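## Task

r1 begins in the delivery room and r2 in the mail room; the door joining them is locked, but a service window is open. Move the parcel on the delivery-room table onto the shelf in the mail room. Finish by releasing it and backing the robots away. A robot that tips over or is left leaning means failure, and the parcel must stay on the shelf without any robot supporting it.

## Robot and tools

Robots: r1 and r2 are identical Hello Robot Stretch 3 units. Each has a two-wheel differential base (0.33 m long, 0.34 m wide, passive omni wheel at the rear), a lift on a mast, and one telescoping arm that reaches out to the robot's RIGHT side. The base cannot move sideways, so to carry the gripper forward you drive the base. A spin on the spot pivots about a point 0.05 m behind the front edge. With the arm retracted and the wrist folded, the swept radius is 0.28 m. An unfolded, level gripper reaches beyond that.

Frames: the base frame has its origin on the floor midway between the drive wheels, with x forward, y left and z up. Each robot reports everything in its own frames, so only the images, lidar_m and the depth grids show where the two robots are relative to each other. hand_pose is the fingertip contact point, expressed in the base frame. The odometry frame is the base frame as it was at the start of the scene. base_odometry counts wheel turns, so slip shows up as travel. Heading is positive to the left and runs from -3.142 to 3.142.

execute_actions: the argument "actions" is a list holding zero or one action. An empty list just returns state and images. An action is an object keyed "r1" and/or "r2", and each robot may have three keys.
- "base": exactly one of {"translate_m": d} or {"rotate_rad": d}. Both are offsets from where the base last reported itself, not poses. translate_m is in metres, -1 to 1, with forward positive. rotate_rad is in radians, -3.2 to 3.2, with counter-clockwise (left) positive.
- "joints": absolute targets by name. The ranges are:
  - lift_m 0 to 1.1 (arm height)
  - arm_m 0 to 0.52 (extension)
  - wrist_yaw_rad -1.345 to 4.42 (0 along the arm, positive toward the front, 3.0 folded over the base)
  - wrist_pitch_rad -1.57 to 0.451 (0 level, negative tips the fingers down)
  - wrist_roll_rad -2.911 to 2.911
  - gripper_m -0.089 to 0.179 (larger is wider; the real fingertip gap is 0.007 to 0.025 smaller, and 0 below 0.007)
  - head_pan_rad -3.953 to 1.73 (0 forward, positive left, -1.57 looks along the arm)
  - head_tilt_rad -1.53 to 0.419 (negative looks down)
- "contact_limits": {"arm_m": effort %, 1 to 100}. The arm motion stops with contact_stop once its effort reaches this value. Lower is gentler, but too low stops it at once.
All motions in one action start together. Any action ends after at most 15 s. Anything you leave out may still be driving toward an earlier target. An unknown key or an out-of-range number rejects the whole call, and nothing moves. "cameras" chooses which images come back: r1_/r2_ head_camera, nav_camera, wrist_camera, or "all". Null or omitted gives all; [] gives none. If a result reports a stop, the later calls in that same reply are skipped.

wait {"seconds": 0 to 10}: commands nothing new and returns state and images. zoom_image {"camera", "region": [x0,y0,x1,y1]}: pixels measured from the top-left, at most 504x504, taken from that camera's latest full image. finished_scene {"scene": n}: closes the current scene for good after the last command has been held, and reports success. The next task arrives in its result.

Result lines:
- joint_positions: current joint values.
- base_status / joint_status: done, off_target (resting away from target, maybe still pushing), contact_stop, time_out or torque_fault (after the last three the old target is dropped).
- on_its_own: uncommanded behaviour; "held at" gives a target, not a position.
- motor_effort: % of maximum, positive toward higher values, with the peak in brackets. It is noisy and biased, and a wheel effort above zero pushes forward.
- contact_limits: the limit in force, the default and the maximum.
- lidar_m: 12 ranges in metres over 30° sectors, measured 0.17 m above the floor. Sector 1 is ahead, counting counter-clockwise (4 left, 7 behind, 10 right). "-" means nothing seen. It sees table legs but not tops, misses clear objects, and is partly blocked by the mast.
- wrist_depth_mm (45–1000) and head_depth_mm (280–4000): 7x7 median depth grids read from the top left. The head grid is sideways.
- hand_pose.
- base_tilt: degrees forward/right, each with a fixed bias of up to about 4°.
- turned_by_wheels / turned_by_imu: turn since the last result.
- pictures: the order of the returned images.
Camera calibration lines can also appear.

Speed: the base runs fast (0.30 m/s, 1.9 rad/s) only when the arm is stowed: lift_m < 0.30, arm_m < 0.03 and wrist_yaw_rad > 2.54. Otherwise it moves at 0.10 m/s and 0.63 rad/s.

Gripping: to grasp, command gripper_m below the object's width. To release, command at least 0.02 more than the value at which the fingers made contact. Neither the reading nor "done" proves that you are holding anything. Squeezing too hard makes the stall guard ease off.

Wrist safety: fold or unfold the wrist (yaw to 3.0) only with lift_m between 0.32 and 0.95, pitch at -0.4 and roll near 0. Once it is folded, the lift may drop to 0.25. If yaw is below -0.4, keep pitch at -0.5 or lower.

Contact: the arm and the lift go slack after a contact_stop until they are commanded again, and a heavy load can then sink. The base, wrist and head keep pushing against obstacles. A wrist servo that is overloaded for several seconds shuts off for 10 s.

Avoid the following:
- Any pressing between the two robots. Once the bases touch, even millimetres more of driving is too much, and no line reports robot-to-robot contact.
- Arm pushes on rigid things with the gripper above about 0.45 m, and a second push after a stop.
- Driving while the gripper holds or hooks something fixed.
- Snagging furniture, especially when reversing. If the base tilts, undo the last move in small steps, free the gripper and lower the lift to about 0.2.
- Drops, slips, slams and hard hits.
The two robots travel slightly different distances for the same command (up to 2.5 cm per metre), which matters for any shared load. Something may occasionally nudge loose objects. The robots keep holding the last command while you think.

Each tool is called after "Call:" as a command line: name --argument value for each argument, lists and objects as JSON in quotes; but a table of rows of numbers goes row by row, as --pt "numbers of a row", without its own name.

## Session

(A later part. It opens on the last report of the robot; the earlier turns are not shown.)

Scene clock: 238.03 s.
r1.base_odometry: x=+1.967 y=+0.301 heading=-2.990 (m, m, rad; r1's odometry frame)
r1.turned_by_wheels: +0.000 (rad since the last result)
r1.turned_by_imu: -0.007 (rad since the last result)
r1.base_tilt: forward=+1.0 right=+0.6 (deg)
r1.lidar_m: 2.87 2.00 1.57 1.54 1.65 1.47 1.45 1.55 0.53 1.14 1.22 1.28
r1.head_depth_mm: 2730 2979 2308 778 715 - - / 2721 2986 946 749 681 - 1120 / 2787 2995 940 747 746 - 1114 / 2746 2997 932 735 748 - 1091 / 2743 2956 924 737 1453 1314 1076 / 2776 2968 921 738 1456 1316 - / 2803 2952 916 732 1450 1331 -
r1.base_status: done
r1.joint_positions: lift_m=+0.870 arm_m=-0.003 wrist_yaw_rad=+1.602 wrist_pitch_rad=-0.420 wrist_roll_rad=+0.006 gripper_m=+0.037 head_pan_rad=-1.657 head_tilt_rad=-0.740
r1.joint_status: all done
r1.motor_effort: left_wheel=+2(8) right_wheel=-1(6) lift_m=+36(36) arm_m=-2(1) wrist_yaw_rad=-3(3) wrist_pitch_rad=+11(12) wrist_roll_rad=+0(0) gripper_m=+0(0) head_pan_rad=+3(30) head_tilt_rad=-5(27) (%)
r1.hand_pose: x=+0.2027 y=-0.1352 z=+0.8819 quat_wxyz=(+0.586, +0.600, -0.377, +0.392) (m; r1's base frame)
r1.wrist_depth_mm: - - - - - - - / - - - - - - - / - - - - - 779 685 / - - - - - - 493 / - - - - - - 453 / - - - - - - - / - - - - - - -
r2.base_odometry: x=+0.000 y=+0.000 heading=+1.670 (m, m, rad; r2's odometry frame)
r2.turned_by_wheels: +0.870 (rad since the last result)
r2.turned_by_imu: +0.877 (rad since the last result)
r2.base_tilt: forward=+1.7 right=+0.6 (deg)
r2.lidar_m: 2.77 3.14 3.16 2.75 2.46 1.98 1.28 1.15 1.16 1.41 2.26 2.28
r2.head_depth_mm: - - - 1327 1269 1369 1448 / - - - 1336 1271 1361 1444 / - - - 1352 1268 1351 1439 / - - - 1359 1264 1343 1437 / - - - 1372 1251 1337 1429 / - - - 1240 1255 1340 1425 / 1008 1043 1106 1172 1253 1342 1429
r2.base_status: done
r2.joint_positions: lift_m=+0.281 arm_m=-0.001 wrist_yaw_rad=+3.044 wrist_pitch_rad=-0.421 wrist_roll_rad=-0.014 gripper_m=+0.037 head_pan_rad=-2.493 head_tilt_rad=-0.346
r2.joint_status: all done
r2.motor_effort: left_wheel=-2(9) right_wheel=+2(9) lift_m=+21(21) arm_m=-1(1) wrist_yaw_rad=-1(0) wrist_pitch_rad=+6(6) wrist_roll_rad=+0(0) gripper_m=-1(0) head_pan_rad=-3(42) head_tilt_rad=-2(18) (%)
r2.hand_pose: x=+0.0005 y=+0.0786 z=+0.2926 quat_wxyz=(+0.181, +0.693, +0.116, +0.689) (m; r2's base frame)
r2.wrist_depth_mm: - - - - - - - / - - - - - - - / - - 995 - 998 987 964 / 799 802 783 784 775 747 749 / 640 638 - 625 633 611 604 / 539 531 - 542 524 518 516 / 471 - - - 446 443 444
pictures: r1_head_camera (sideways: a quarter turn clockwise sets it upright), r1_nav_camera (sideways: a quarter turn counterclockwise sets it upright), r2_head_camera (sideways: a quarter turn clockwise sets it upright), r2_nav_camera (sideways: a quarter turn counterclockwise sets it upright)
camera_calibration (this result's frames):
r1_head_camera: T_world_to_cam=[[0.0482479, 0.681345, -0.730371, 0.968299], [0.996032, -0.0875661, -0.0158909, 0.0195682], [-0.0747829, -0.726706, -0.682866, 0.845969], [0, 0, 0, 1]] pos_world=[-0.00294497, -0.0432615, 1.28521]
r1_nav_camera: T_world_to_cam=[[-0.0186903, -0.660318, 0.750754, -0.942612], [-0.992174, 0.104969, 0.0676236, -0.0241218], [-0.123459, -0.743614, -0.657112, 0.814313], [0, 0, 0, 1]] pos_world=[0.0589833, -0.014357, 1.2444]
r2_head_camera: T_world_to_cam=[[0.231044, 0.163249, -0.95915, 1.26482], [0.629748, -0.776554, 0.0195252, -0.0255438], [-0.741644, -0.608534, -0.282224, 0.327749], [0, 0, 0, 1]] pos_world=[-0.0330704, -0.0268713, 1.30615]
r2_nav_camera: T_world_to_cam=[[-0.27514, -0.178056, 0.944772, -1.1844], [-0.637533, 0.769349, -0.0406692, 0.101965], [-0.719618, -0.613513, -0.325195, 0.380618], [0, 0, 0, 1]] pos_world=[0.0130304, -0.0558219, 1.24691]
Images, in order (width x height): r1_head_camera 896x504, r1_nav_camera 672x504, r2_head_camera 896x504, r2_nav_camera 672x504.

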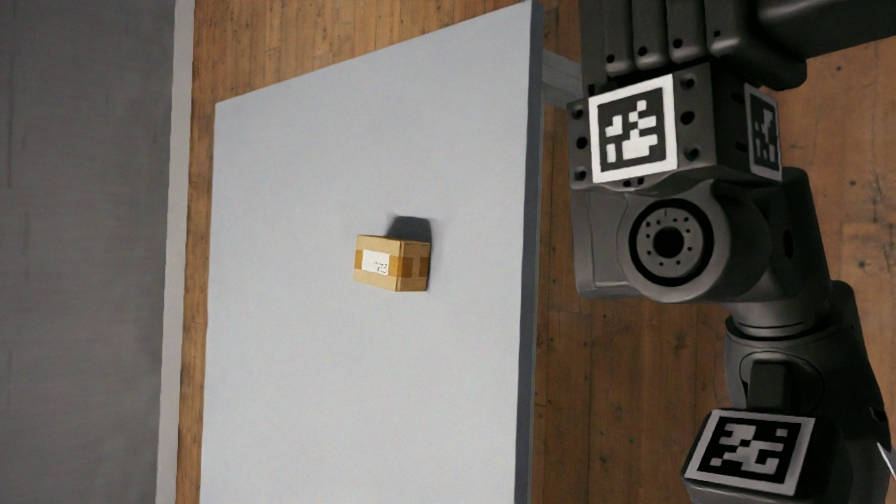

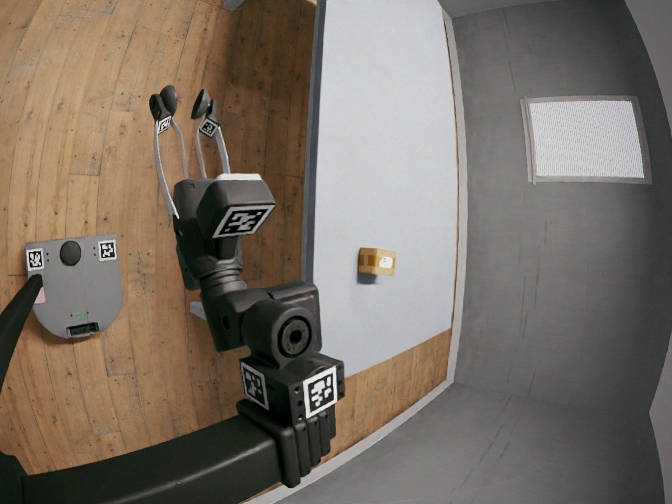

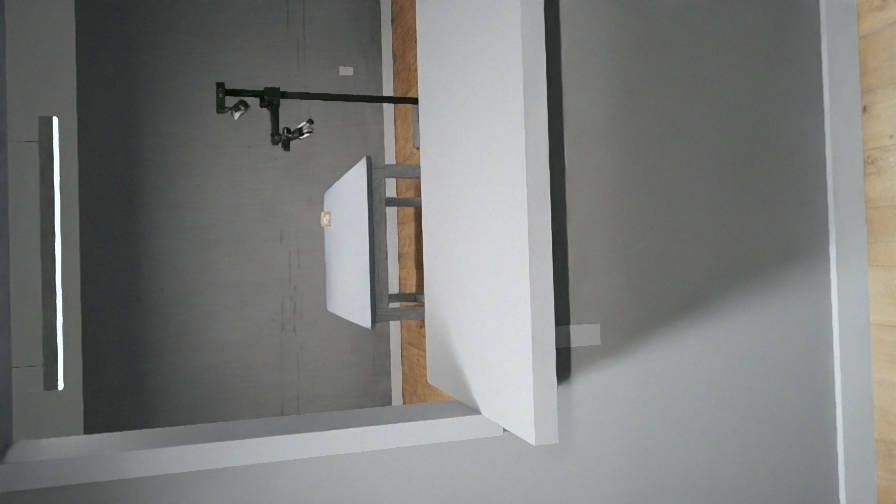

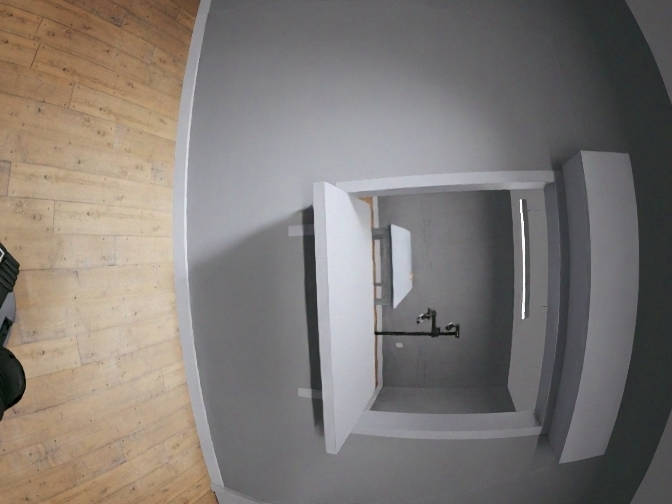

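Call:
execute_actions --actions '[{"r1": {"base": {"translate_m": 0.025}, "joints": {"wrist_yaw_rad": -0.22, "gripper_m": 0.13, "arm_m": 0.27}}, "r2": {"base": {"translate_m": -0.59}}}]' --cameras '["r1_head_camera", "r1_wrist_camera", "r2_nav_camera"]'

Scene clock: 280.53 s.
r1.base_odometry: x=+1.942 y=+0.297 heading=-2.990 (m, m, rad; r1's odometry frame)
r1.turned_by_wheels: +0.000 (rad since the last result)
r1.turned_by_imu: +0.000 (rad since the last result)
r1.base_tilt: forward=+0.7 right=+0.5 (deg)
r1.lidar_m: 2.84 2.00 1.56 1.54 1.65 1.50 1.47 1.58 0.55 1.14 1.23 1.26
r1.head_depth_mm: 2756 2957 2306 775 - - - / 2747 2948 1018 - 1422 1216 1130 / 2759 3014 - 722 1448 1289 1135 / 2742 2978 - 721 1467 1291 1125 / 2769 3010 922 726 1461 1285 1122 / 2745 2994 918 731 1452 1282 1116 / 2810 2948 914 732 1457 1278 1119
r1.base_status: done
r1.joint_positions: lift_m=+0.870 arm_m=+0.270 wrist_yaw_rad=-0.219 wrist_pitch_rad=-0.420 wrist_roll_rad=+0.006 gripper_m=+0.130 head_pan_rad=-1.657 head_tilt_rad=-0.741
r1.joint_status: all done
r1.motor_effort: left_wheel=+2(8) right_wheel=-1(3) lift_m=+36(36) arm_m=+1(2) wrist_yaw_rad=-2(6) wrist_pitch_rad=+11(11) wrist_roll_rad=+0(0) gripper_m=-1(82) head_pan_rad=+2(2) head_tilt_rad=-5(4) (%)
r1.hand_pose: x=-0.0702 y=-0.6335 z=+0.8819 quat_wxyz=(+0.669, +0.071, -0.705, -0.223) (m; r1's base frame)
r1.wrist_depth_mm: - - - - - - - / - - - - - - - / 584 594 618 631 650 - - / 439 449 454 464 470 - - / 351 362 362 365 368 377 - / 294 305 299 240 307 322 324 / 258 246 256 204 259 253 267
r2.base_odometry: x=+0.058 y=-0.587 heading=+1.670 (m, m, rad; r2's odometry frame)
r2.turned_by_wheels: +0.000 (rad since the last result)
r2.turned_by_imu: -0.004 (rad since the last result)
r2.base_tilt: forward=+1.6 right=+0.6 (deg)
r2.lidar_m: 3.21 3.59 3.60 2.31 2.10 1.18 0.78 0.70 0.71 0.85 1.64 2.66
r2.head_depth_mm: 725 732 744 760 762 600 870 / - - - - 830 603 870 / - - - 3913 838 605 860 / - - - 3846 841 608 857 / - - - 3836 847 611 856 / - - - 2640 849 613 853 / - - - - 853 615 848
r2.base_status: done
r2.joint_positions: lift_m=+0.281 arm_m=-0.001 wrist_yaw_rad=+3.044 wrist_pitch_rad=-0.421 wrist_roll_rad=-0.014 gripper_m=+0.037 head_pan_rad=-2.493 head_tilt_rad=-0.346
r2.joint_status: not commanded
r2.motor_effort: left_wheel=-2(7) right_wheel=+1(5) lift_m=+21(21) arm_m=+0(1) wrist_yaw_rad=+1(0) wrist_pitch_rad=+6(6) wrist_roll_rad=+0(0) gripper_m=+0(1) head_pan_rad=-3(4) head_tilt_rad=-1(2) (%)
r2.hand_pose: x=+0.0005 y=+0.0786 z=+0.2926 quat_wxyz=(+0.181, +0.693, +0.115, +0.689) (m; r2's base frame)
r2.wrist_depth_mm: - - - - - - - / - - - - - - - / - - - - - 964 999 / 799 821 784 774 770 749 743 / 652 634 - 625 642 614 603 / 544 532 - 535 524 511 513 / 471 - - - 444 441 444
pictures: r1_head_camera (sideways: a quarter turn clockwise sets it upright), r1_wrist_camera, r2_nav_camera (sideways: a quarter turn counterclockwise sets it upright)
camera_calibration (this result's frames):
r1_head_camera: T_world_to_cam=[[0.0482223, 0.681602, -0.730133, 0.967989], [0.996039, -0.0874911, -0.0158914, 0.0195689], [-0.0747118, -0.726474, -0.683121, 0.8463], [0, 0, 0, 1]] pos_world=[-0.00294145, -0.0432563, 1.2852]
r1_wrist_camera: T_world_to_cam=[[-0.978608, 0.204533, 0.0222078, 0.0386875], [0.0898416, 0.521954, -0.848229, 1.12454], [-0.185083, -0.828088, -0.529163, 0.0908245], [0, 0, 0, 1]] pos_world=[-0.0463609, -0.519662, 1.00107]
r2_nav_camera: T_world_to_cam=[[-0.27549, -0.178201, 0.944643, -1.18423], [-0.637295, 0.769545, -0.0406863, 0.101985], [-0.719695, -0.613224, -0.325569, 0.381105], [0, 0, 0, 1]] pos_world=[0.0130314, -0.0558108, 1.2469]
Images, in order (width x height): r1_head_camera 896x504, r1_wrist_camera 644x364, r2_nav_camera 672x504.

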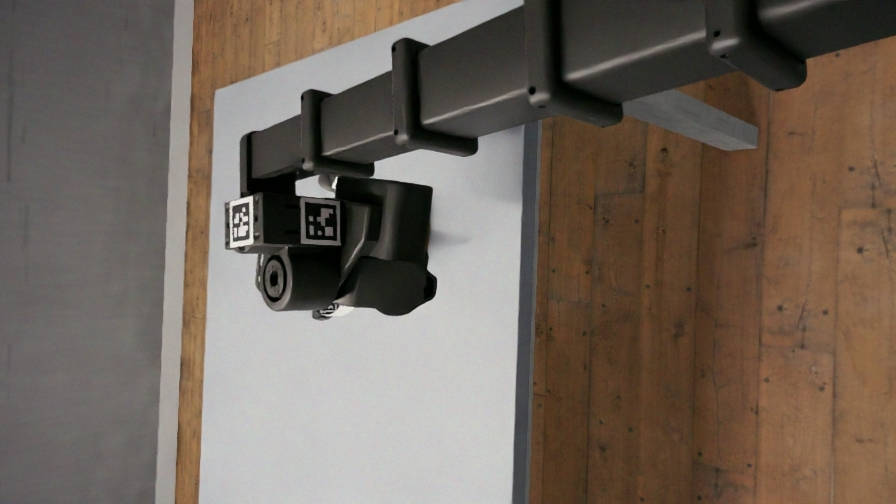

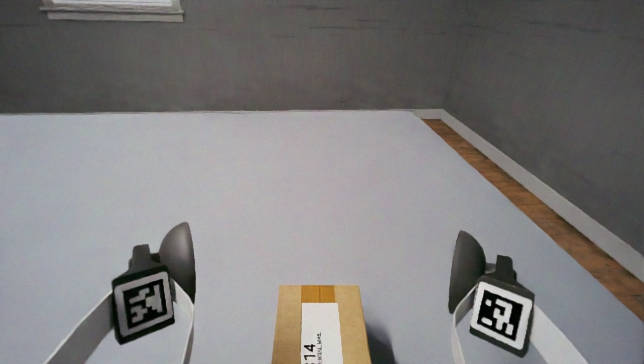

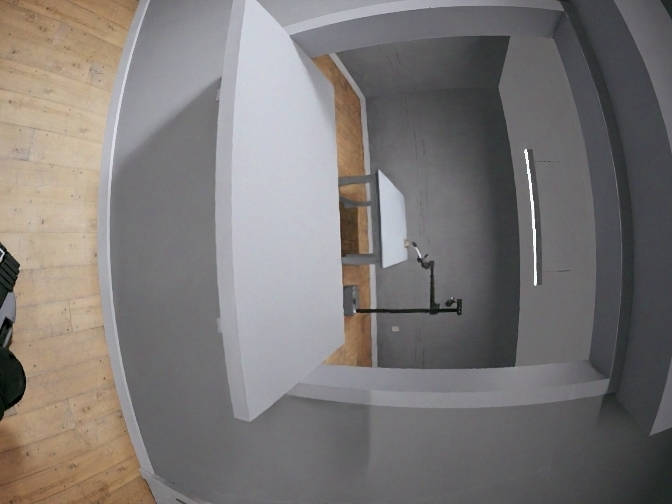

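Call:
execute_actions --actions '[{"r1": {"joints": {"lift_m": 0.773}}, "r2": {"base": {"rotate_rad": -0.87}, "joints": {"head_pan_rad": -1.6, "head_tilt_rad": -0.5}}}]' --cameras '["r1_wrist_camera", "r1_head_camera"]'

Scene clock: 291.93 s.
r1.base_odometry: x=+1.942 y=+0.297 heading=-2.990 (m, m, rad; r1's odometry frame)
r1.turned_by_wheels: +0.000 (rad since the last result)
r1.turned_by_imu: +0.000 (rad since the last result)
r1.base_tilt: forward=+0.9 right=+0.7 (deg)
r1.lidar_m: 2.83 2.00 1.56 1.54 1.64 1.50 1.47 1.58 0.55 1.14 1.23 1.26
r1.head_depth_mm: 2736 2984 2297 752 1134 1323 - / 2723 2956 944 772 - - 1128 / 2696 2955 969 - 1438 1294 1134 / 2760 2935 971 - 1471 1290 1124 / 2781 2969 928 740 1461 1283 1122 / 2772 2962 921 734 1454 1277 1123 / 2773 2972 912 730 1458 1275 1111
r1.base_status: not commanded
r1.joint_positions: lift_m=+0.773 arm_m=+0.270 wrist_yaw_rad=-0.219 wrist_pitch_rad=-0.420 wrist_roll_rad=+0.006 gripper_m=+0.130 head_pan_rad=-1.657 head_tilt_rad=-0.741
r1.joint_status: all done
r1.motor_effort: left_wheel=+2(1) right_wheel=-1(1) lift_m=+23(33) arm_m=+1(1) wrist_yaw_rad=-1(0) wrist_pitch_rad=+11(11) wrist_roll_rad=+0(0) gripper_m=+0(1) head_pan_rad=+2(3) head_tilt_rad=-4(5) (%)
r1.hand_pose: x=-0.0702 y=-0.6335 z=+0.7855 quat_wxyz=(+0.669, +0.071, -0.705, -0.223) (m; r1's base frame)
r1.wrist_depth_mm: - - - - - - - / 530 550 568 595 618 - - / 351 360 371 379 387 397 - / 265 268 274 183 282 288 294 / 212 219 216 144 214 227 230 / 177 182 174 123 150 193 188 / 155 148 149 133 148 154 160
r2.base_odometry: x=+0.058 y=-0.587 heading=+0.800 (m, m, rad; r2's odometry frame)
r2.turned_by_wheels: -0.870 (rad since the last result)
r2.turned_by_imu: -0.874 (rad since the last result)
r2.base_tilt: forward=+1.7 right=+0.7 (deg)
r2.lidar_m: 2.65 2.75 3.72 3.58 2.98 2.16 2.09 1.00 0.73 0.70 0.73 0.99
r2.head_depth_mm: - - 795 802 645 920 1042 / - - - 905 650 918 1038 / - - - 911 652 912 1035 / - - 3894 915 655 912 1032 / - - 3958 922 658 908 1029 / - - 2971 930 661 908 1026 / - - - 936 664 907 1025
r2.base_status: done
r2.joint_positions: lift_m=+0.281 arm_m=-0.001 wrist_yaw_rad=+3.044 wrist_pitch_rad=-0.421 wrist_roll_rad=-0.014 gripper_m=+0.037 head_pan_rad=-1.607 head_tilt_rad=-0.494
r2.joint_status: all done
r2.motor_effort: left_wheel=+0(8) right_wheel=-2(10) lift_m=+21(21) arm_m=-1(1) wrist_yaw_rad=+0(0) wrist_pitch_rad=+6(6) wrist_roll_rad=+0(0) gripper_m=+0(0) head_pan_rad=+3(42) head_tilt_rad=-3(21) (%)
r2.hand_pose: x=+0.0005 y=+0.0786 z=+0.2927 quat_wxyz=(+0.181, +0.693, +0.115, +0.689) (m; r2's base frame)
r2.wrist_depth_mm: - - - - - - - / - - - - - - - / - - - - 984 960 967 / 801 798 770 768 768 755 746 / 632 640 - 630 635 609 603 / 543 537 - 546 527 524 505 / 473 - - - 444 443 441
pictures: r1_head_camera (sideways: a quarter turn clockwise sets it upright), r1_wrist_camera
camera_calibration (this result's frames):
r1_head_camera: T_world_to_cam=[[0.0482224, 0.681602, -0.730133, 0.967989], [0.996039, -0.0874913, -0.0158914, 0.0195689], [-0.0747118, -0.726474, -0.683121, 0.8463], [0, 0, 0, 1]] pos_world=[-0.00294145, -0.0432563, 1.2852]
r1_wrist_camera: T_world_to_cam=[[-0.978608, 0.204533, 0.022208, 0.0408294], [0.0898414, 0.521954, -0.848229, 1.04276], [-0.185083, -0.828088, -0.529163, 0.0398003], [0, 0, 0, 1]] pos_world=[-0.0463609, -0.519667, 0.904656]
Images, in order (width x height): r1_head_camera 896x504, r1_wrist_camera 644x364.

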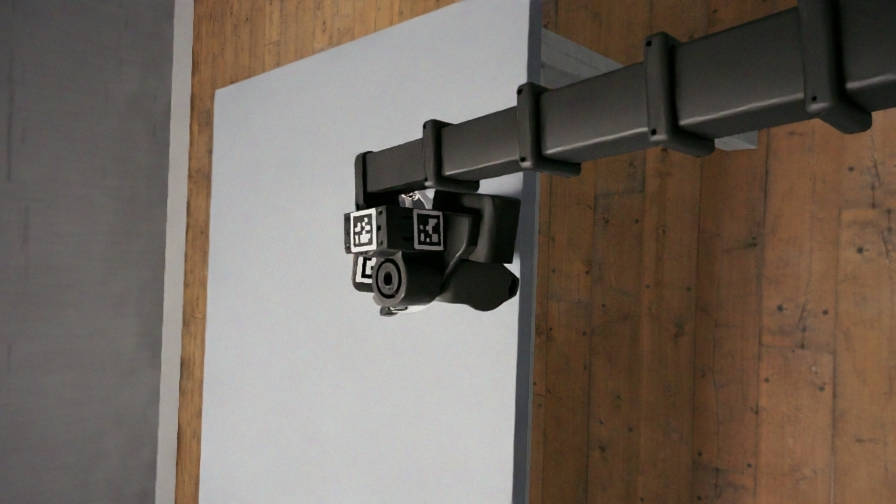

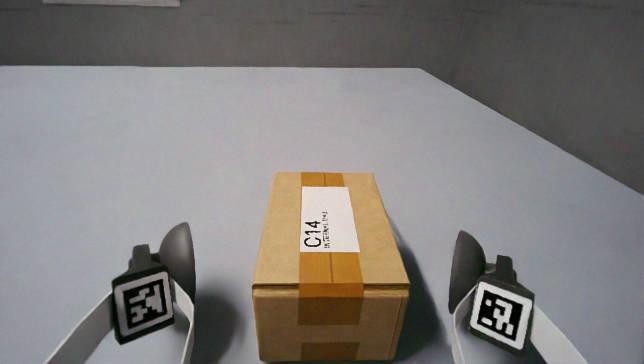

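Call:
execute_actions --actions '[{"r1": {"joints": {"gripper_m": 0.02, "arm_m": 0.278}}, "r2": {"joints": {"lift_m": 0.45}}}]' --cameras '["r1_wrist_camera", "r2_head_camera"]'

Scene clock: 302.73 s.
r1.base_odometry: x=+1.942 y=+0.297 heading=-2.990 (m, m, rad; r1's odometry frame)
r1.turned_by_wheels: +0.000 (rad since the last result)
r1.turned_by_imu: +0.000 (rad since the last result)
r1.base_tilt: forward=+0.7 right=+0.7 (deg)
r1.lidar_m: 2.84 2.00 1.56 1.54 1.65 1.50 1.47 1.58 0.55 1.15 1.23 1.26
r1.head_depth_mm: 2714 2957 2327 752 1129 1318 - / 2736 2975 943 761 - - 1135 / 2777 2944 971 - 1443 1287 1121 / 2775 2952 971 - 1471 1283 1130 / 2750 2962 929 738 1460 1287 1118 / 2750 2985 924 733 1460 1279 1118 / 2772 2956 918 731 1444 1282 1112
r1.base_status: not commanded
r1.joint_positions: lift_m=+0.773 arm_m=+0.278 wrist_yaw_rad=-0.219 wrist_pitch_rad=-0.420 wrist_roll_rad=+0.006 gripper_m=+0.024 head_pan_rad=-1.657 head_tilt_rad=-0.741
r1.joint_status: all done
r1.motor_effort: left_wheel=+2(2) right_wheel=-2(1) lift_m=+22(22) arm_m=+1(2) wrist_yaw_rad=-1(2) wrist_pitch_rad=+11(11) wrist_roll_rad=+0(0) gripper_m=-20(93) head_pan_rad=+3(3) head_tilt_rad=-3(5) (%)
r1.hand_pose: x=-0.0702 y=-0.6415 z=+0.7855 quat_wxyz=(+0.669, +0.071, -0.705, -0.223) (m; r1's base frame)
r1.wrist_depth_mm: - - - - - - - / 534 551 568 590 616 - - / 354 360 368 379 387 396 - / 264 269 272 183 283 288 293 / 211 214 216 143 222 226 230 / 177 178 125 124 124 186 188 / 150 152 148 137 148 159 159
r2.base_odometry: x=+0.058 y=-0.587 heading=+0.800 (m, m, rad; r2's odometry frame)
r2.turned_by_wheels: +0.000 (rad since the last result)
r2.turned_by_imu: +0.001 (rad since the last result)
r2.base_tilt: forward=+1.7 right=+0.7 (deg)
r2.lidar_m: 2.65 2.75 3.71 3.59 2.99 2.16 2.08 1.00 0.73 0.70 0.73 0.99
r2.head_depth_mm: - - 794 805 646 923 1043 / - - - 903 648 919 1039 / - - - 911 652 912 1033 / - - 3988 917 655 910 1033 / - - - 923 658 911 1027 / - - 3010 930 662 908 1026 / - - - 934 666 904 1021
r2.base_status: not commanded
r2.joint_positions: lift_m=+0.449 arm_m=-0.001 wrist_yaw_rad=+3.044 wrist_pitch_rad=-0.420 wrist_roll_rad=-0.014 gripper_m=+0.037 head_pan_rad=-1.607 head_tilt_rad=-0.494
r2.joint_status: all done
r2.motor_effort: left_wheel=+0(1) right_wheel=-2(2) lift_m=+58(63) arm_m=-1(1) wrist_yaw_rad=+0(1) wrist_pitch_rad=+6(6) wrist_roll_rad=+0(0) gripper_m=+0(0) head_pan_rad=+4(4) head_tilt_rad=-3(3) (%)
r2.hand_pose: x=+0.0005 y=+0.0787 z=+0.4615 quat_wxyz=(+0.180, +0.693, +0.115, +0.689) (m; r2's base frame)
r2.wrist_depth_mm: - - - - - - - / - - - - - - - / - - - - - - - / - - - - - - - / 895 904 - 882 893 857 857 / 756 757 - 750 747 729 726 / 658 649 - 637 621 631 632
pictures: r1_wrist_camera, r2_head_camera (sideways: a quarter turn clockwise sets it upright)
camera_calibration (this result's frames):
r1_wrist_camera: T_world_to_cam=[[-0.97859, 0.204617, 0.0222074, 0.0425025], [0.0898763, 0.5219, -0.848259, 1.04694], [-0.185158, -0.828102, -0.529116, 0.0331232], [0, 0, 0, 1]] pos_world=[-0.0463699, -0.527667, 0.904662]
r2_head_camera: T_world_to_cam=[[0.024799, 0.420629, -0.906894, 1.19787], [0.999685, -0.0069347, 0.0241199, -0.0337781], [0.00385651, -0.907206, -0.420668, 0.503373], [0, 0, 0, 1]] pos_world=[0.00212024, -0.0474301, 1.29891]
Images, in order (width x height): r1_wrist_camera 644x364, r2_head_camera 896x504.

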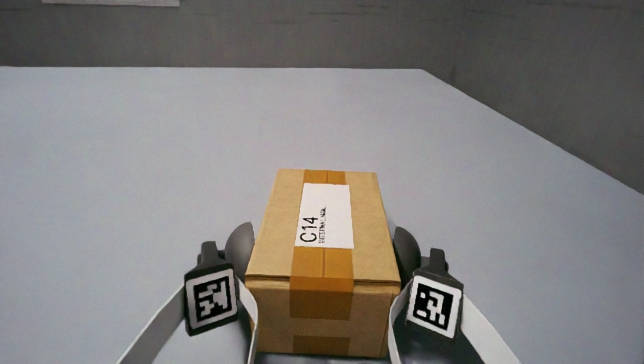

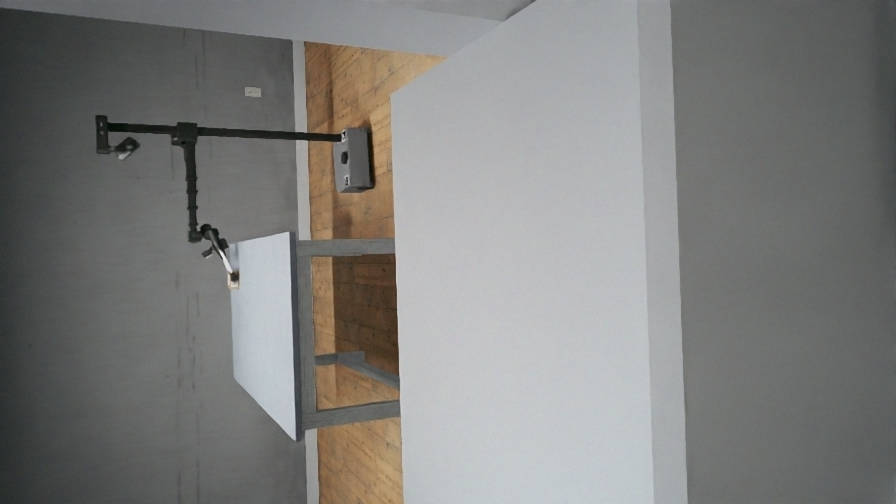

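Call:
execute_actions --actions '[{"r1": {"base": {"rotate_rad": -0.10}, "joints": {"lift_m": 0.85, "arm_m": 0.0, "wrist_yaw_rad": 2.62, "head_pan_rad": -0.3, "head_tilt_rad": -0.9}}, "r2": {"joints": {"lift_m": 0.8, "wrist_yaw_rad": 1.6}}}]' --cameras '["r1_wrist_camera", "r1_nav_camera", "r2_nav_camera"]'

Scene clock: 331.87 s.
r1.base_odometry: x=+1.942 y=+0.297 heading=-3.090 (m, m, rad; r1's odometry frame)
r1.turned_by_wheels: -0.100 (rad since the last result)
r1.turned_by_imu: -0.100 (rad since the last result)
r1.base_tilt: forward=+0.9 right=+0.7 (deg)
r1.lidar_m: 2.84 2.19 1.60 1.54 1.59 1.53 1.48 1.53 0.55 1.15 1.19 1.26
r1.head_depth_mm: 1205 943 835 1611 1394 1226 1104 / 1197 970 1862 1597 1391 1222 1114 / 2643 1397 1772 1597 1371 1226 1124 / 2632 2254 1895 1587 1377 1221 1092 / 2589 2275 1854 1579 1380 1218 1060 / 2498 2227 1837 1574 1366 1222 334 / 2431 2231 1833 1576 1366 1210 334
r1.base_status: done
r1.joint_positions: lift_m=+0.850 arm_m=+0.000 wrist_yaw_rad=+2.618 wrist_pitch_rad=-0.423 wrist_roll_rad=+0.006 gripper_m=+0.024 head_pan_rad=-0.307 head_tilt_rad=-0.889
r1.joint_status: all done
r1.motor_effort: left_wheel=+2(6) right_wheel=-2(5) lift_m=+37(38) arm_m=-3(3) wrist_yaw_rad=+3(5) wrist_pitch_rad=+13(13) wrist_roll_rad=+0(0) gripper_m=-19(19) head_pan_rad=+3(28) head_tilt_rad=-6(21) (%)
r1.hand_pose: x=+0.0906 y=+0.0486 z=+0.8613 quat_wxyz=(+0.322, +0.708, -0.036, +0.627) (m; r1's base frame)
r1.wrist_depth_mm: - - - - - - - / - - - - - - - / - - - - - - - / - - - 186 - - - / - - - 144 - - - / - - 125 124 125 - - / - - - 136 - - -
r2.base_odometry: x=+0.058 y=-0.587 heading=+0.800 (m, m, rad; r2's odometry frame)
r2.turned_by_wheels: +0.000 (rad since the last result)
r2.turned_by_imu: +0.001 (rad since the last result)
r2.base_tilt: forward=+1.5 right=+0.6 (deg)
r2.lidar_m: 2.65 2.75 3.73 3.59 2.98 2.16 2.08 1.00 0.73 0.70 0.73 0.99
r2.head_depth_mm: - - 796 803 645 918 1042 / - - - 907 647 918 1040 / - - - 910 653 915 1035 / - - - 916 656 911 1028 / - - 3999 923 658 909 1029 / - - 2997 930 662 908 1029 / - - - 936 665 906 1023
r2.base_status: not commanded
r2.joint_positions: lift_m=+0.799 arm_m=-0.001 wrist_yaw_rad=+1.603 wrist_pitch_rad=-0.420 wrist_roll_rad=-0.014 gripper_m=+0.037 head_pan_rad=-1.607 head_tilt_rad=-0.494
r2.joint_status: all done
r2.motor_effort: left_wheel=+1(1) right_wheel=-1(2) lift_m=+58(62) arm_m=-1(1) wrist_yaw_rad=-2(2) wrist_pitch_rad=+6(6) wrist_roll_rad=+0(0) gripper_m=-1(0) head_pan_rad=+4(4) head_tilt_rad=-3(3) (%)
r2.hand_pose: x=+0.2026 y=-0.1373 z=+0.8116 quat_wxyz=(+0.590, +0.597, -0.371, +0.398) (m; r2's base frame)
r2.wrist_depth_mm: - - - - - - 644 / - - - - - - 710 / - - - - - - 711 / - - - - - - 719 / - - - - - - 718 / - - - - - - 721 / - - 993 - - 989 725
pictures: r1_nav_camera (sideways: a quarter turn counterclockwise sets it upright), r1_wrist_camera, r2_nav_camera (sideways: a quarter turn counterclockwise sets it upright)
camera_calibration (this result's frames):
r1_nav_camera: T_world_to_cam=[[0.739077, -0.194193, 0.645022, -0.809449], [-0.309977, -0.948185, 0.0697122, -0.0309891], [0.598063, -0.251464, -0.760977, 0.944996], [0, 0, 0, 1]] pos_world=[0.0234727, 0.0510603, 1.24339]
r1_wrist_camera: T_world_to_cam=[[0.872302, -0.488464, 0.0221797, -0.0769992], [-0.243345, -0.473018, -0.84678, 0.813858], [0.424113, 0.733251, -0.53148, 0.545422], [0, 0, 0, 1]] pos_world=[0.0338947, -0.0525731, 0.980748]
r2_nav_camera: T_world_to_cam=[[-0.0411396, -0.46154, 0.886165, -1.10935], [-0.998914, -0.000416429, -0.0465907, 0.11187], [0.0218725, -0.887119, -0.461022, 0.552851], [0, 0, 0, 1]] pos_world=[0.054018, -0.0215186, 1.24316]
Images, in order (width x height): r1_nav_camera 672x504, r1_wrist_camera 644x364, r2_nav_camera 672x504.

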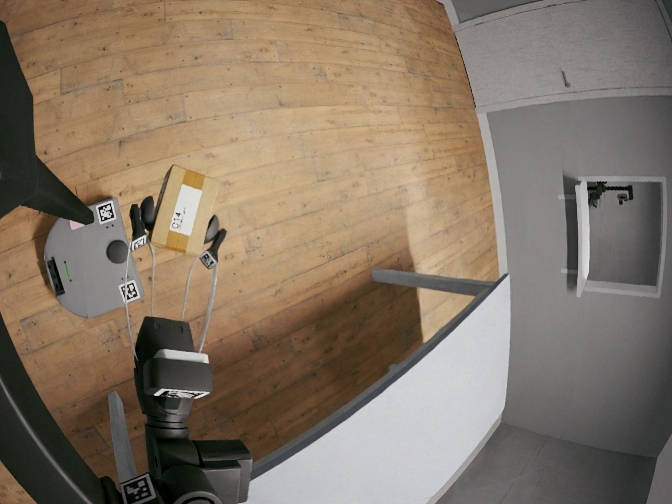

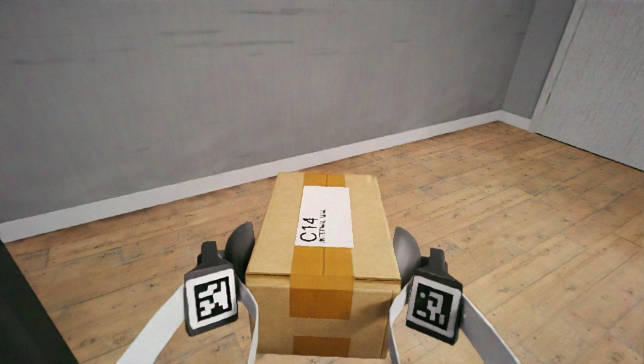

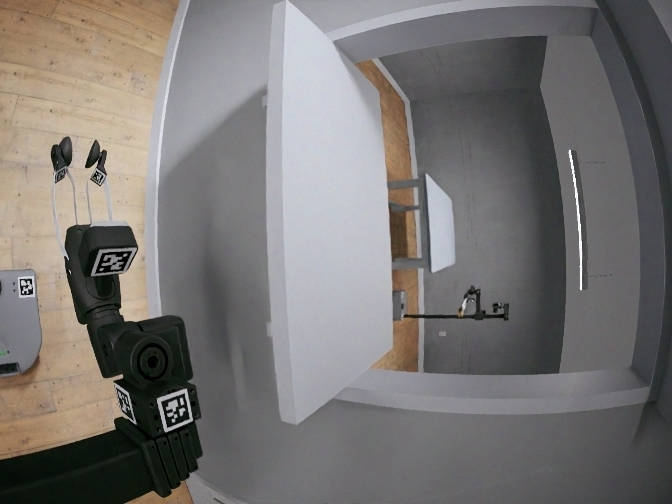

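Call:
execute_actions --actions '[{"r1": {"base": {"translate_m": 0.5}, "joints": {"lift_m": 0.29, "head_pan_rad": -0.25, "head_tilt_rad": -0.3}}, "r2": {"joints": {"lift_m": 1.02, "gripper_m": 0.13}}}]' --cameras '["r1_wrist_camera", "r1_head_camera", "r1_nav_camera"]'

Scene clock: 347.73 s.
r1.base_odometry: x=+1.443 y=+0.271 heading=-3.090 (m, m, rad; r1's odometry frame)
r1.turned_by_wheels: +0.000 (rad since the last result)
r1.turned_by_imu: +0.003 (rad since the last result)
r1.base_tilt: forward=+0.8 right=+0.7 (deg)
r1.lidar_m: 2.34 2.18 1.59 1.54 1.59 2.05 1.97 0.89 1.19 1.15 1.19 0.82
r1.head_depth_mm: 2220 2376 2575 2772 2490 864 1325 / 2174 2386 2525 2656 2449 1813 1390 / 2095 - 2758 2579 2434 1798 1424 / 2049 - 2670 2520 2417 1768 1417 / 1987 - 2337 2445 2421 1775 1411 / 1939 2063 2219 2371 2375 1764 1414 / 1896 2014 2115 2281 2353 1777 1402
r1.base_status: done
r1.joint_positions: lift_m=+0.290 arm_m=+0.000 wrist_yaw_rad=+2.618 wrist_pitch_rad=-0.423 wrist_roll_rad=+0.006 gripper_m=+0.024 head_pan_rad=-0.257 head_tilt_rad=-0.308
r1.joint_status: all done
r1.motor_effort: left_wheel=+2(9) right_wheel=-1(4) lift_m=+23(34) arm_m=-3(2) wrist_yaw_rad=+0(2) wrist_pitch_rad=+13(13) wrist_roll_rad=+0(0) gripper_m=-19(19) head_pan_rad=+3(7) head_tilt_rad=+4(36) (%)
r1.hand_pose: x=+0.0905 y=+0.0486 z=+0.3018 quat_wxyz=(+0.323, +0.708, -0.036, +0.627) (m; r1's base frame)
r1.wrist_depth_mm: - - - - - - - / - - - - - - - / - - - - - - - / 757 781 788 186 813 825 837 / 611 618 634 144 649 649 655 / 509 516 125 124 125 538 545 / 449 451 424 136 432 461 465
r2.base_odometry: x=+0.058 y=-0.587 heading=+0.800 (m, m, rad; r2's odometry frame)
r2.turned_by_wheels: +0.000 (rad since the last result)
r2.turned_by_imu: +0.001 (rad since the last result)
r2.base_tilt: forward=+1.7 right=+0.7 (deg)
r2.lidar_m: 2.65 2.75 3.73 3.58 2.97 2.16 2.09 1.00 0.73 0.70 0.73 0.99
r2.head_depth_mm: - - 796 - - - - / - - - 930 - - - / - - - 939 - - - / - - 3978 917 657 910 - / - - - 925 659 907 982 / - - 2990 929 661 907 988 / - - - 941 665 582 -
r2.base_status: not commanded
r2.joint_positions: lift_m=+1.019 arm_m=-0.001 wrist_yaw_rad=+1.603 wrist_pitch_rad=-0.420 wrist_roll_rad=-0.014 gripper_m=+0.130 head_pan_rad=-1.607 head_tilt_rad=-0.494
r2.joint_status: all done
r2.motor_effort: left_wheel=+0(1) right_wheel=-3(2) lift_m=+58(61) arm_m=+0(1) wrist_yaw_rad=-1(1) wrist_pitch_rad=+6(6) wrist_roll_rad=+0(0) gripper_m=+0(80) head_pan_rad=+4(4) head_tilt_rad=-3(4) (%)
r2.hand_pose: x=+0.2027 y=-0.1373 z=+1.0316 quat_wxyz=(+0.590, +0.596, -0.371, +0.398) (m; r2's base frame)
r2.wrist_depth_mm: - - - - - - 714 / - - - - - - 717 / - - - - - - 588 / - - - - - - 478 / - - - - - - 683 / - - - - - - 728 / - - - - - - 704
pictures: r1_head_camera (sideways: a quarter turn clockwise sets it upright), r1_nav_camera (sideways: a quarter turn counterclockwise sets it upright), r1_wrist_camera
camera_calibration (this result's frames):
r1_head_camera: T_world_to_cam=[[-0.306819, 0.0696722, -0.949214, 1.25585], [0.261856, 0.965008, -0.0138095, 0.0213454], [0.915037, -0.252794, -0.314327, 0.360418], [0, 0, 0, 1]] pos_world=[0.0499344, -0.0169849, 1.30566]
r1_nav_camera: T_world_to_cam=[[0.284955, -0.0353509, 0.957889, -1.21462], [-0.297727, -0.953157, 0.0533922, -0.00986478], [0.911131, -0.300404, -0.282131, 0.320087], [0, 0, 0, 1]] pos_world=[0.0515335, 0.0438147, 1.2543]
r1_wrist_camera: T_world_to_cam=[[0.872418, -0.488258, 0.0221733, -0.0645544], [-0.243446, -0.473432, -0.84652, 0.339992], [0.423817, 0.733121, -0.531895, 0.248259], [0, 0, 0, 1]] pos_world=[0.033872, -0.0525593, 0.421289]
Images, in order (width x height): r1_head_camera 896x504, r1_nav_camera 672x504, r1_wrist_camera 644x364.

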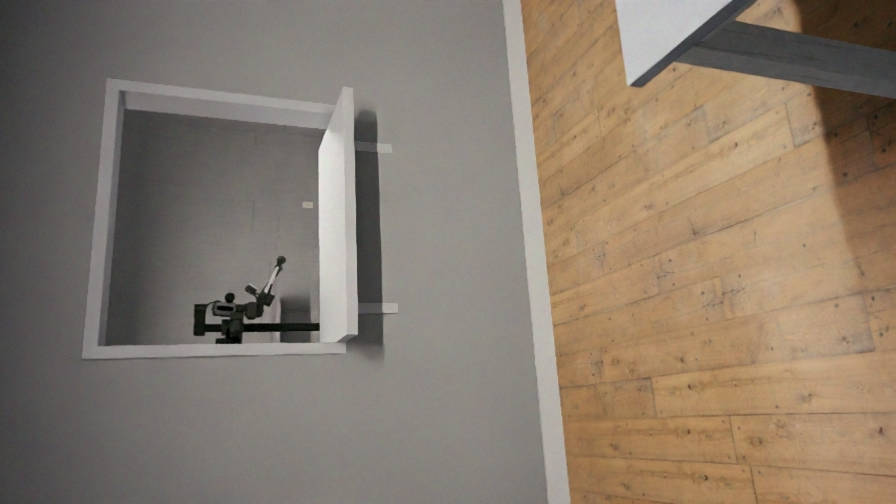

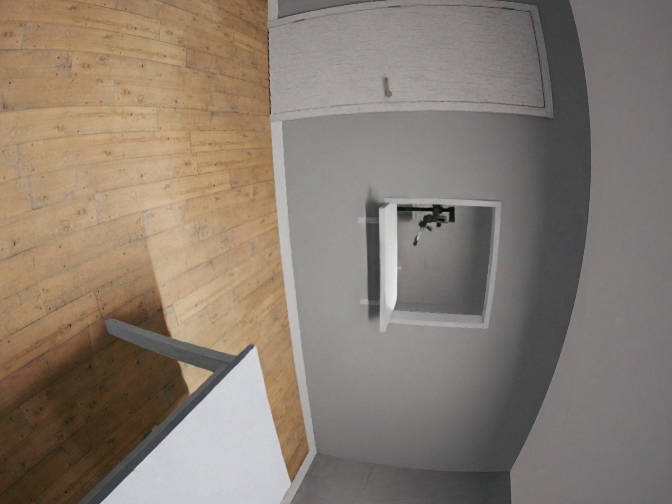

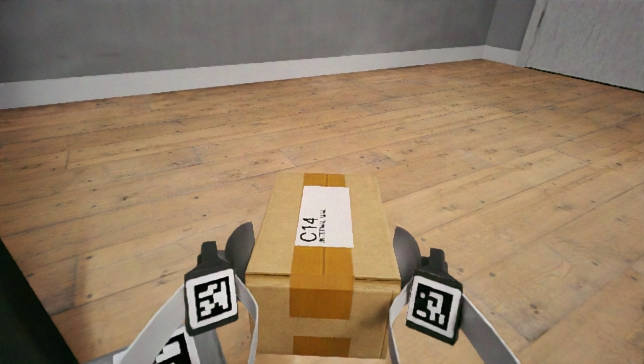

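Call:
execute_actions --actions '[{"r1": {"base": {"translate_m": 1.0}, "joints": {"head_pan_rad": -0.5, "head_tilt_rad": -0.4}}, "r2": {"joints": {"wrist_yaw_rad": 0.0}}}]' --cameras '["r1_head_camera", "r1_wrist_camera", "r2_wrist_camera"]'

Scene clock: 387.83 s.
r1.base_odometry: x=+0.444 y=+0.219 heading=-3.090 (m, m, rad; r1's odometry frame)
r1.turned_by_wheels: +0.000 (rad since the last result)
r1.turned_by_imu: +0.007 (rad since the last result)
r1.base_tilt: forward=+0.9 right=+0.5 (deg)
r1.lidar_m: 1.35 1.37 1.59 1.53 1.60 2.20 2.98 1.61 0.59 3.24 1.90 1.39
r1.head_depth_mm: 1481 1617 1778 2029 2138 1671 1338 / - 1701 1702 1875 2025 1646 1351 / - - 1705 1734 1928 1643 1336 / - - 1671 1605 1795 1627 1327 / - - 1645 1520 1675 1628 1324 / - - 1628 1428 1569 1607 1318 / 1099 1163 1243 1345 1477 1561 1316
r1.base_status: done
r1.joint_positions: lift_m=+0.290 arm_m=+0.000 wrist_yaw_rad=+2.619 wrist_pitch_rad=-0.423 wrist_roll_rad=+0.006 gripper_m=+0.024 head_pan_rad=-0.493 head_tilt_rad=-0.396
r1.joint_status: all done
r1.motor_effort: left_wheel=+1(10) right_wheel=-1(3) lift_m=+23(23) arm_m=-3(3) wrist_yaw_rad=+1(2) wrist_pitch_rad=+13(13) wrist_roll_rad=+0(0) gripper_m=-20(19) head_pan_rad=-2(16) head_tilt_rad=-3(12) (%)
r1.hand_pose: x=+0.0905 y=+0.0486 z=+0.3018 quat_wxyz=(+0.322, +0.708, -0.036, +0.627) (m; r1's base frame)
r1.wrist_depth_mm: - - - - - - - / - - - - - - - / - - - - - - - / 761 768 792 187 810 821 838 / 605 620 625 144 647 651 662 / 515 511 125 124 125 540 546 / 449 455 422 136 428 460 464
r2.base_odometry: x=+0.058 y=-0.587 heading=+0.800 (m, m, rad; r2's odometry frame)
r2.turned_by_wheels: +0.000 (rad since the last result)
r2.turned_by_imu: +0.001 (rad since the last result)
r2.base_tilt: forward=+1.7 right=+0.6 (deg)
r2.lidar_m: 2.65 2.75 3.74 3.57 2.98 2.16 2.09 1.00 0.72 0.70 0.73 0.99
r2.head_depth_mm: - 2049 797 - - - - / - - - 955 - - - / - - - 963 - - - / - - 3997 972 - - 1050 / - - - 921 687 923 1031 / - - 2988 925 663 910 1025 / - - - 938 665 906 1024
r2.base_status: not commanded
r2.joint_positions: lift_m=+1.019 arm_m=-0.001 wrist_yaw_rad=+0.003 wrist_pitch_rad=-0.420 wrist_roll_rad=-0.014 gripper_m=+0.130 head_pan_rad=-1.607 head_tilt_rad=-0.494
r2.joint_status: all done
r2.motor_effort: left_wheel=+1(1) right_wheel=-2(2) lift_m=+58(58) arm_m=-1(0) wrist_yaw_rad=-2(2) wrist_pitch_rad=+6(6) wrist_roll_rad=+0(0) gripper_m=-1(0) head_pan_rad=+4(4) head_tilt_rad=-3(3) (%)
r2.hand_pose: x=-0.0208 y=-0.3685 z=+1.0316 quat_wxyz=(+0.697, +0.150, -0.686, -0.146) (m; r2's base frame)
r2.wrist_depth_mm: - - - - - 436 436 / - - - - - 471 476 / 644 641 622 615 605 509 518 / 492 487 476 474 467 542 566 / 396 392 387 385 377 382 636 / 344 - 346 345 347 - 730 / 748 802 788 802 811 843 828
pictures: r1_head_camera (sideways: a quarter turn clockwise sets it upright), r1_wrist_camera, r2_wrist_camera
camera_calibration (this result's frames):
r1_head_camera: T_world_to_cam=[[-0.353901, 0.178076, -0.918174, 1.21562], [0.47911, 0.877636, -0.0144547, 0.0208585], [0.803248, -0.445022, -0.395914, 0.467278], [0, 0, 0, 1]] pos_world=[0.0448775, -0.0268307, 1.30146]
r1_wrist_camera: T_world_to_cam=[[0.872495, -0.488119, 0.0221731, -0.0645325], [-0.24338, -0.473487, -0.846508, 0.33998], [0.423695, 0.733178, -0.531914, 0.248272], [0, 0, 0, 1]] pos_world=[0.0338572, -0.0525507, 0.421286]
r2_wrist_camera: T_world_to_cam=[[-0.999682, 0.0249222, -0.00373414, -0.0102767], [0.0168355, 0.55022, -0.83485, 1.09865], [-0.0187517, -0.834648, -0.550465, 0.428664], [0, 0, 0, 1]] pos_world=[-0.0207316, -0.246462, 1.15314]
Images, in order (width x height): r1_head_camera 896x504, r1_wrist_camera 644x364, r2_wrist_camera 644x364.

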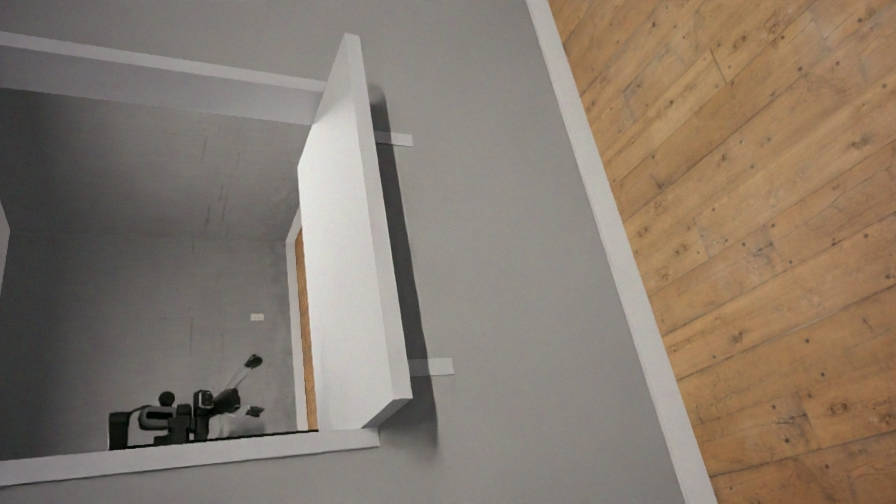

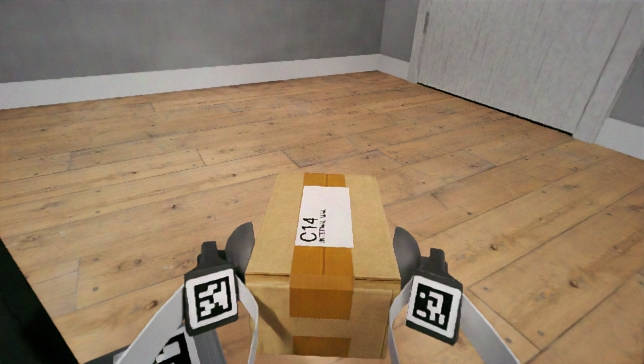

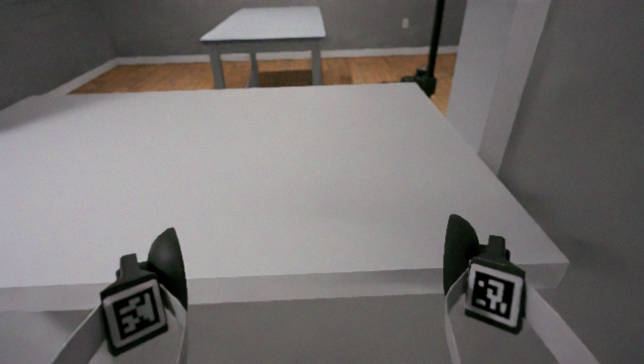

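Call:
execute_actions --actions '[{"r1": {"base": {"translate_m": 1.0}, "joints": {"lift_m": 1.0, "wrist_yaw_rad": 1.57, "arm_m": 0.43, "head_pan_rad": -1.1, "head_tilt_rad": -0.6}}}]' --cameras '["r1_head_camera", "r1_wrist_camera", "r2_wrist_camera", "r1_nav_camera"]'

Scene clock: 414.10 s.
r1.base_odometry: x=-0.554 y=+0.167 heading=-3.090 (m, m, rad; r1's odometry frame)
r1.turned_by_wheels: +0.000 (rad since the last result)
r1.turned_by_imu: +0.003 (rad since the last result)
r1.base_tilt: forward=+0.9 right=+0.7 (deg)
r1.lidar_m: 0.34 0.36 0.46 1.28 1.59 2.19 2.79 1.41 3.36 1.28 0.48 0.36
r1.head_depth_mm: 1291 1640 1065 2201 1719 1412 1200 / 1039 1171 987 721 1713 1402 1194 / 2882 1267 977 666 557 1368 1191 / 3052 3272 919 663 518 1267 1191 / 3219 3510 908 658 532 936 1112 / 3394 3788 897 655 565 724 839 / 3610 - 846 472 521 589 667
r1.base_status: done
r1.joint_positions: lift_m=+1.000 arm_m=+0.430 wrist_yaw_rad=+1.570 wrist_pitch_rad=-0.424 wrist_roll_rad=+0.006 gripper_m=+0.024 head_pan_rad=-1.093 head_tilt_rad=-0.592
r1.joint_status: all done
r1.motor_effort: left_wheel=+1(8) right_wheel=+0(3) lift_m=+37(38) arm_m=+1(0) wrist_yaw_rad=+1(4) wrist_pitch_rad=+13(13) wrist_roll_rad=+0(0) gripper_m=-18(19) head_pan_rad=-2(26) head_tilt_rad=-3(20) (%)
r1.hand_pose: x=+0.2023 y=-0.5750 z=+1.0111 quat_wxyz=(+0.593, +0.595, -0.385, +0.382) (m; r1's base frame)
r1.wrist_depth_mm: 316 - - - - - - / 318 - - - - - - / 320 - 581 599 621 623 - / 320 408 432 187 451 458 463 / 322 342 347 144 356 360 365 / 282 284 125 124 125 295 299 / 242 244 238 136 235 253 255
r2.base_odometry: x=+0.058 y=-0.587 heading=+0.800 (m, m, rad; r2's odometry frame)
r2.turned_by_wheels: +0.000 (rad since the last result)
r2.turned_by_imu: +0.002 (rad since the last result)
r2.base_tilt: forward=+1.5 right=+0.6 (deg)
r2.lidar_m: 2.65 2.74 3.72 3.58 2.99 2.16 2.09 1.00 0.73 0.70 0.73 0.99
r2.head_depth_mm: - 1156 797 - - - - / - - - 952 - - - / - - - 964 - - - / - - 1054 969 - - 1049 / - - 3971 923 686 925 1030 / - - 3014 928 662 908 1027 / - - - 936 665 904 1024
r2.base_status: not commanded
r2.joint_positions: lift_m=+1.019 arm_m=-0.001 wrist_yaw_rad=+0.003 wrist_pitch_rad=-0.420 wrist_roll_rad=-0.014 gripper_m=+0.130 head_pan_rad=-1.607 head_tilt_rad=-0.494
r2.joint_status: not commanded
r2.motor_effort: left_wheel=+0(1) right_wheel=-2(2) lift_m=+58(58) arm_m=-1(1) wrist_yaw_rad=-2(2) wrist_pitch_rad=+6(6) wrist_roll_rad=+0(0) gripper_m=+0(0) head_pan_rad=+4(4) head_tilt_rad=-3(3) (%)
r2.hand_pose: x=-0.0208 y=-0.3685 z=+1.0316 quat_wxyz=(+0.697, +0.150, -0.686, -0.146) (m; r2's base frame)
r2.wrist_depth_mm: - - - - - 441 435 / - - - - - 467 474 / 651 641 625 620 607 509 511 / 489 489 479 473 469 541 573 / 396 392 384 380 381 382 634 / 341 - 346 344 348 - 735 / 766 794 808 801 815 846 824
pictures: r1_head_camera (sideways: a quarter turn clockwise sets it upright), r1_nav_camera (sideways: a quarter turn counterclockwise sets it upright), r1_wrist_camera, r2_wrist_camera
camera_calibration (this result's frames):
r1_head_camera: T_world_to_cam=[[-0.270511, 0.499563, -0.822959, 1.09093], [0.889719, 0.456245, -0.0154991, 0.0197097], [0.367728, -0.736395, -0.56789, 0.693704], [0, 0, 0, 1]] pos_world=[0.0224782, -0.0431422, 1.29204]
r1_nav_camera: T_world_to_cam=[[0.282994, -0.463556, 0.839661, -1.06035], [-0.899171, -0.432882, 0.0640668, -0.0200712], [0.333775, -0.773129, -0.539319, 0.658286], [0, 0, 0, 1]] pos_world=[0.0623057, 0.00871837, 1.24665]
r1_wrist_camera: T_world_to_cam=[[0.0121962, -0.99968, 0.0221672, -0.602321], [-0.531997, -0.0252581, -0.84637, 0.988391], [0.846659, -0.00147043, -0.532135, 0.527621], [0, 0, 0, 1]] pos_world=[0.0864519, -0.576388, 1.13066]
r2_wrist_camera: T_world_to_cam=[[-0.999682, 0.0249275, -0.00373408, -0.010276], [0.0168383, 0.55022, -0.83485, 1.09865], [-0.0187561, -0.834648, -0.550465, 0.428664], [0, 0, 0, 1]] pos_world=[-0.0207322, -0.246462, 1.15314]
Images, in order (width x height): r1_head_camera 896x504, r1_nav_camera 672x504, r1_wrist_camera 644x364, r2_wrist_camera 644x364.

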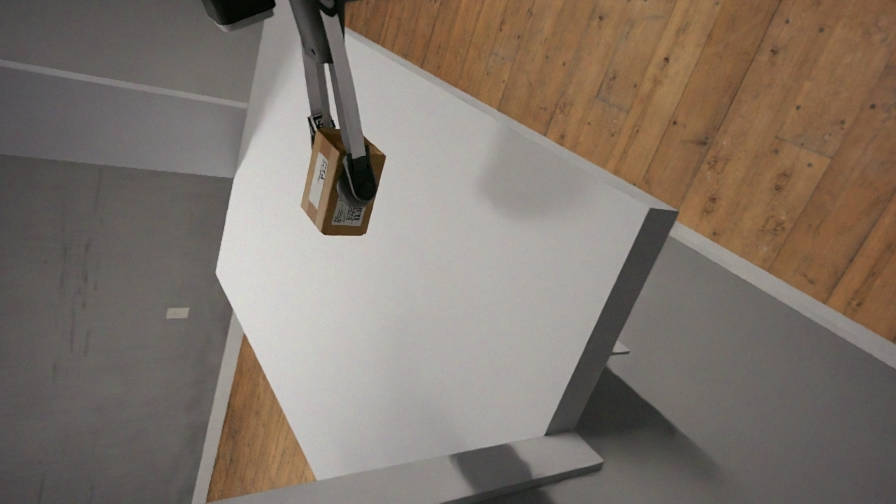

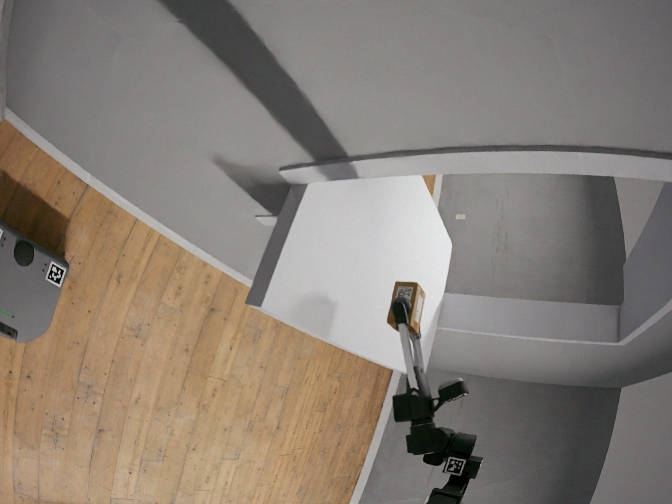

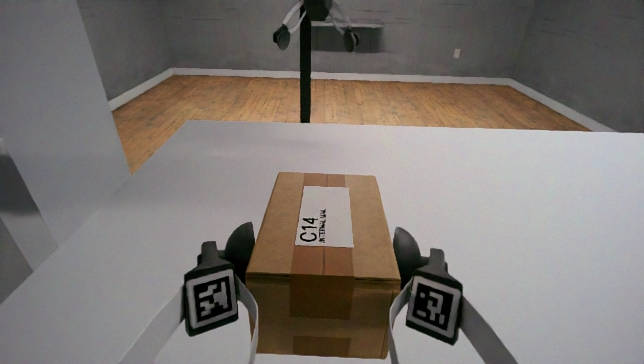

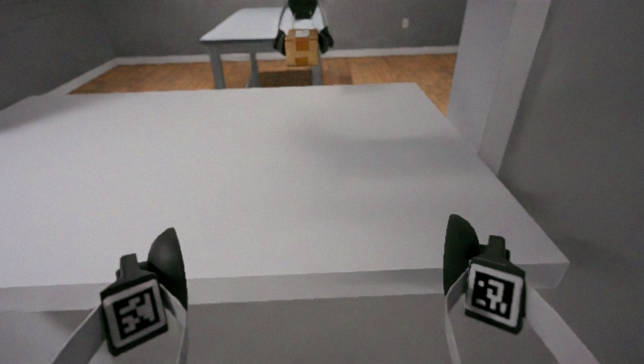

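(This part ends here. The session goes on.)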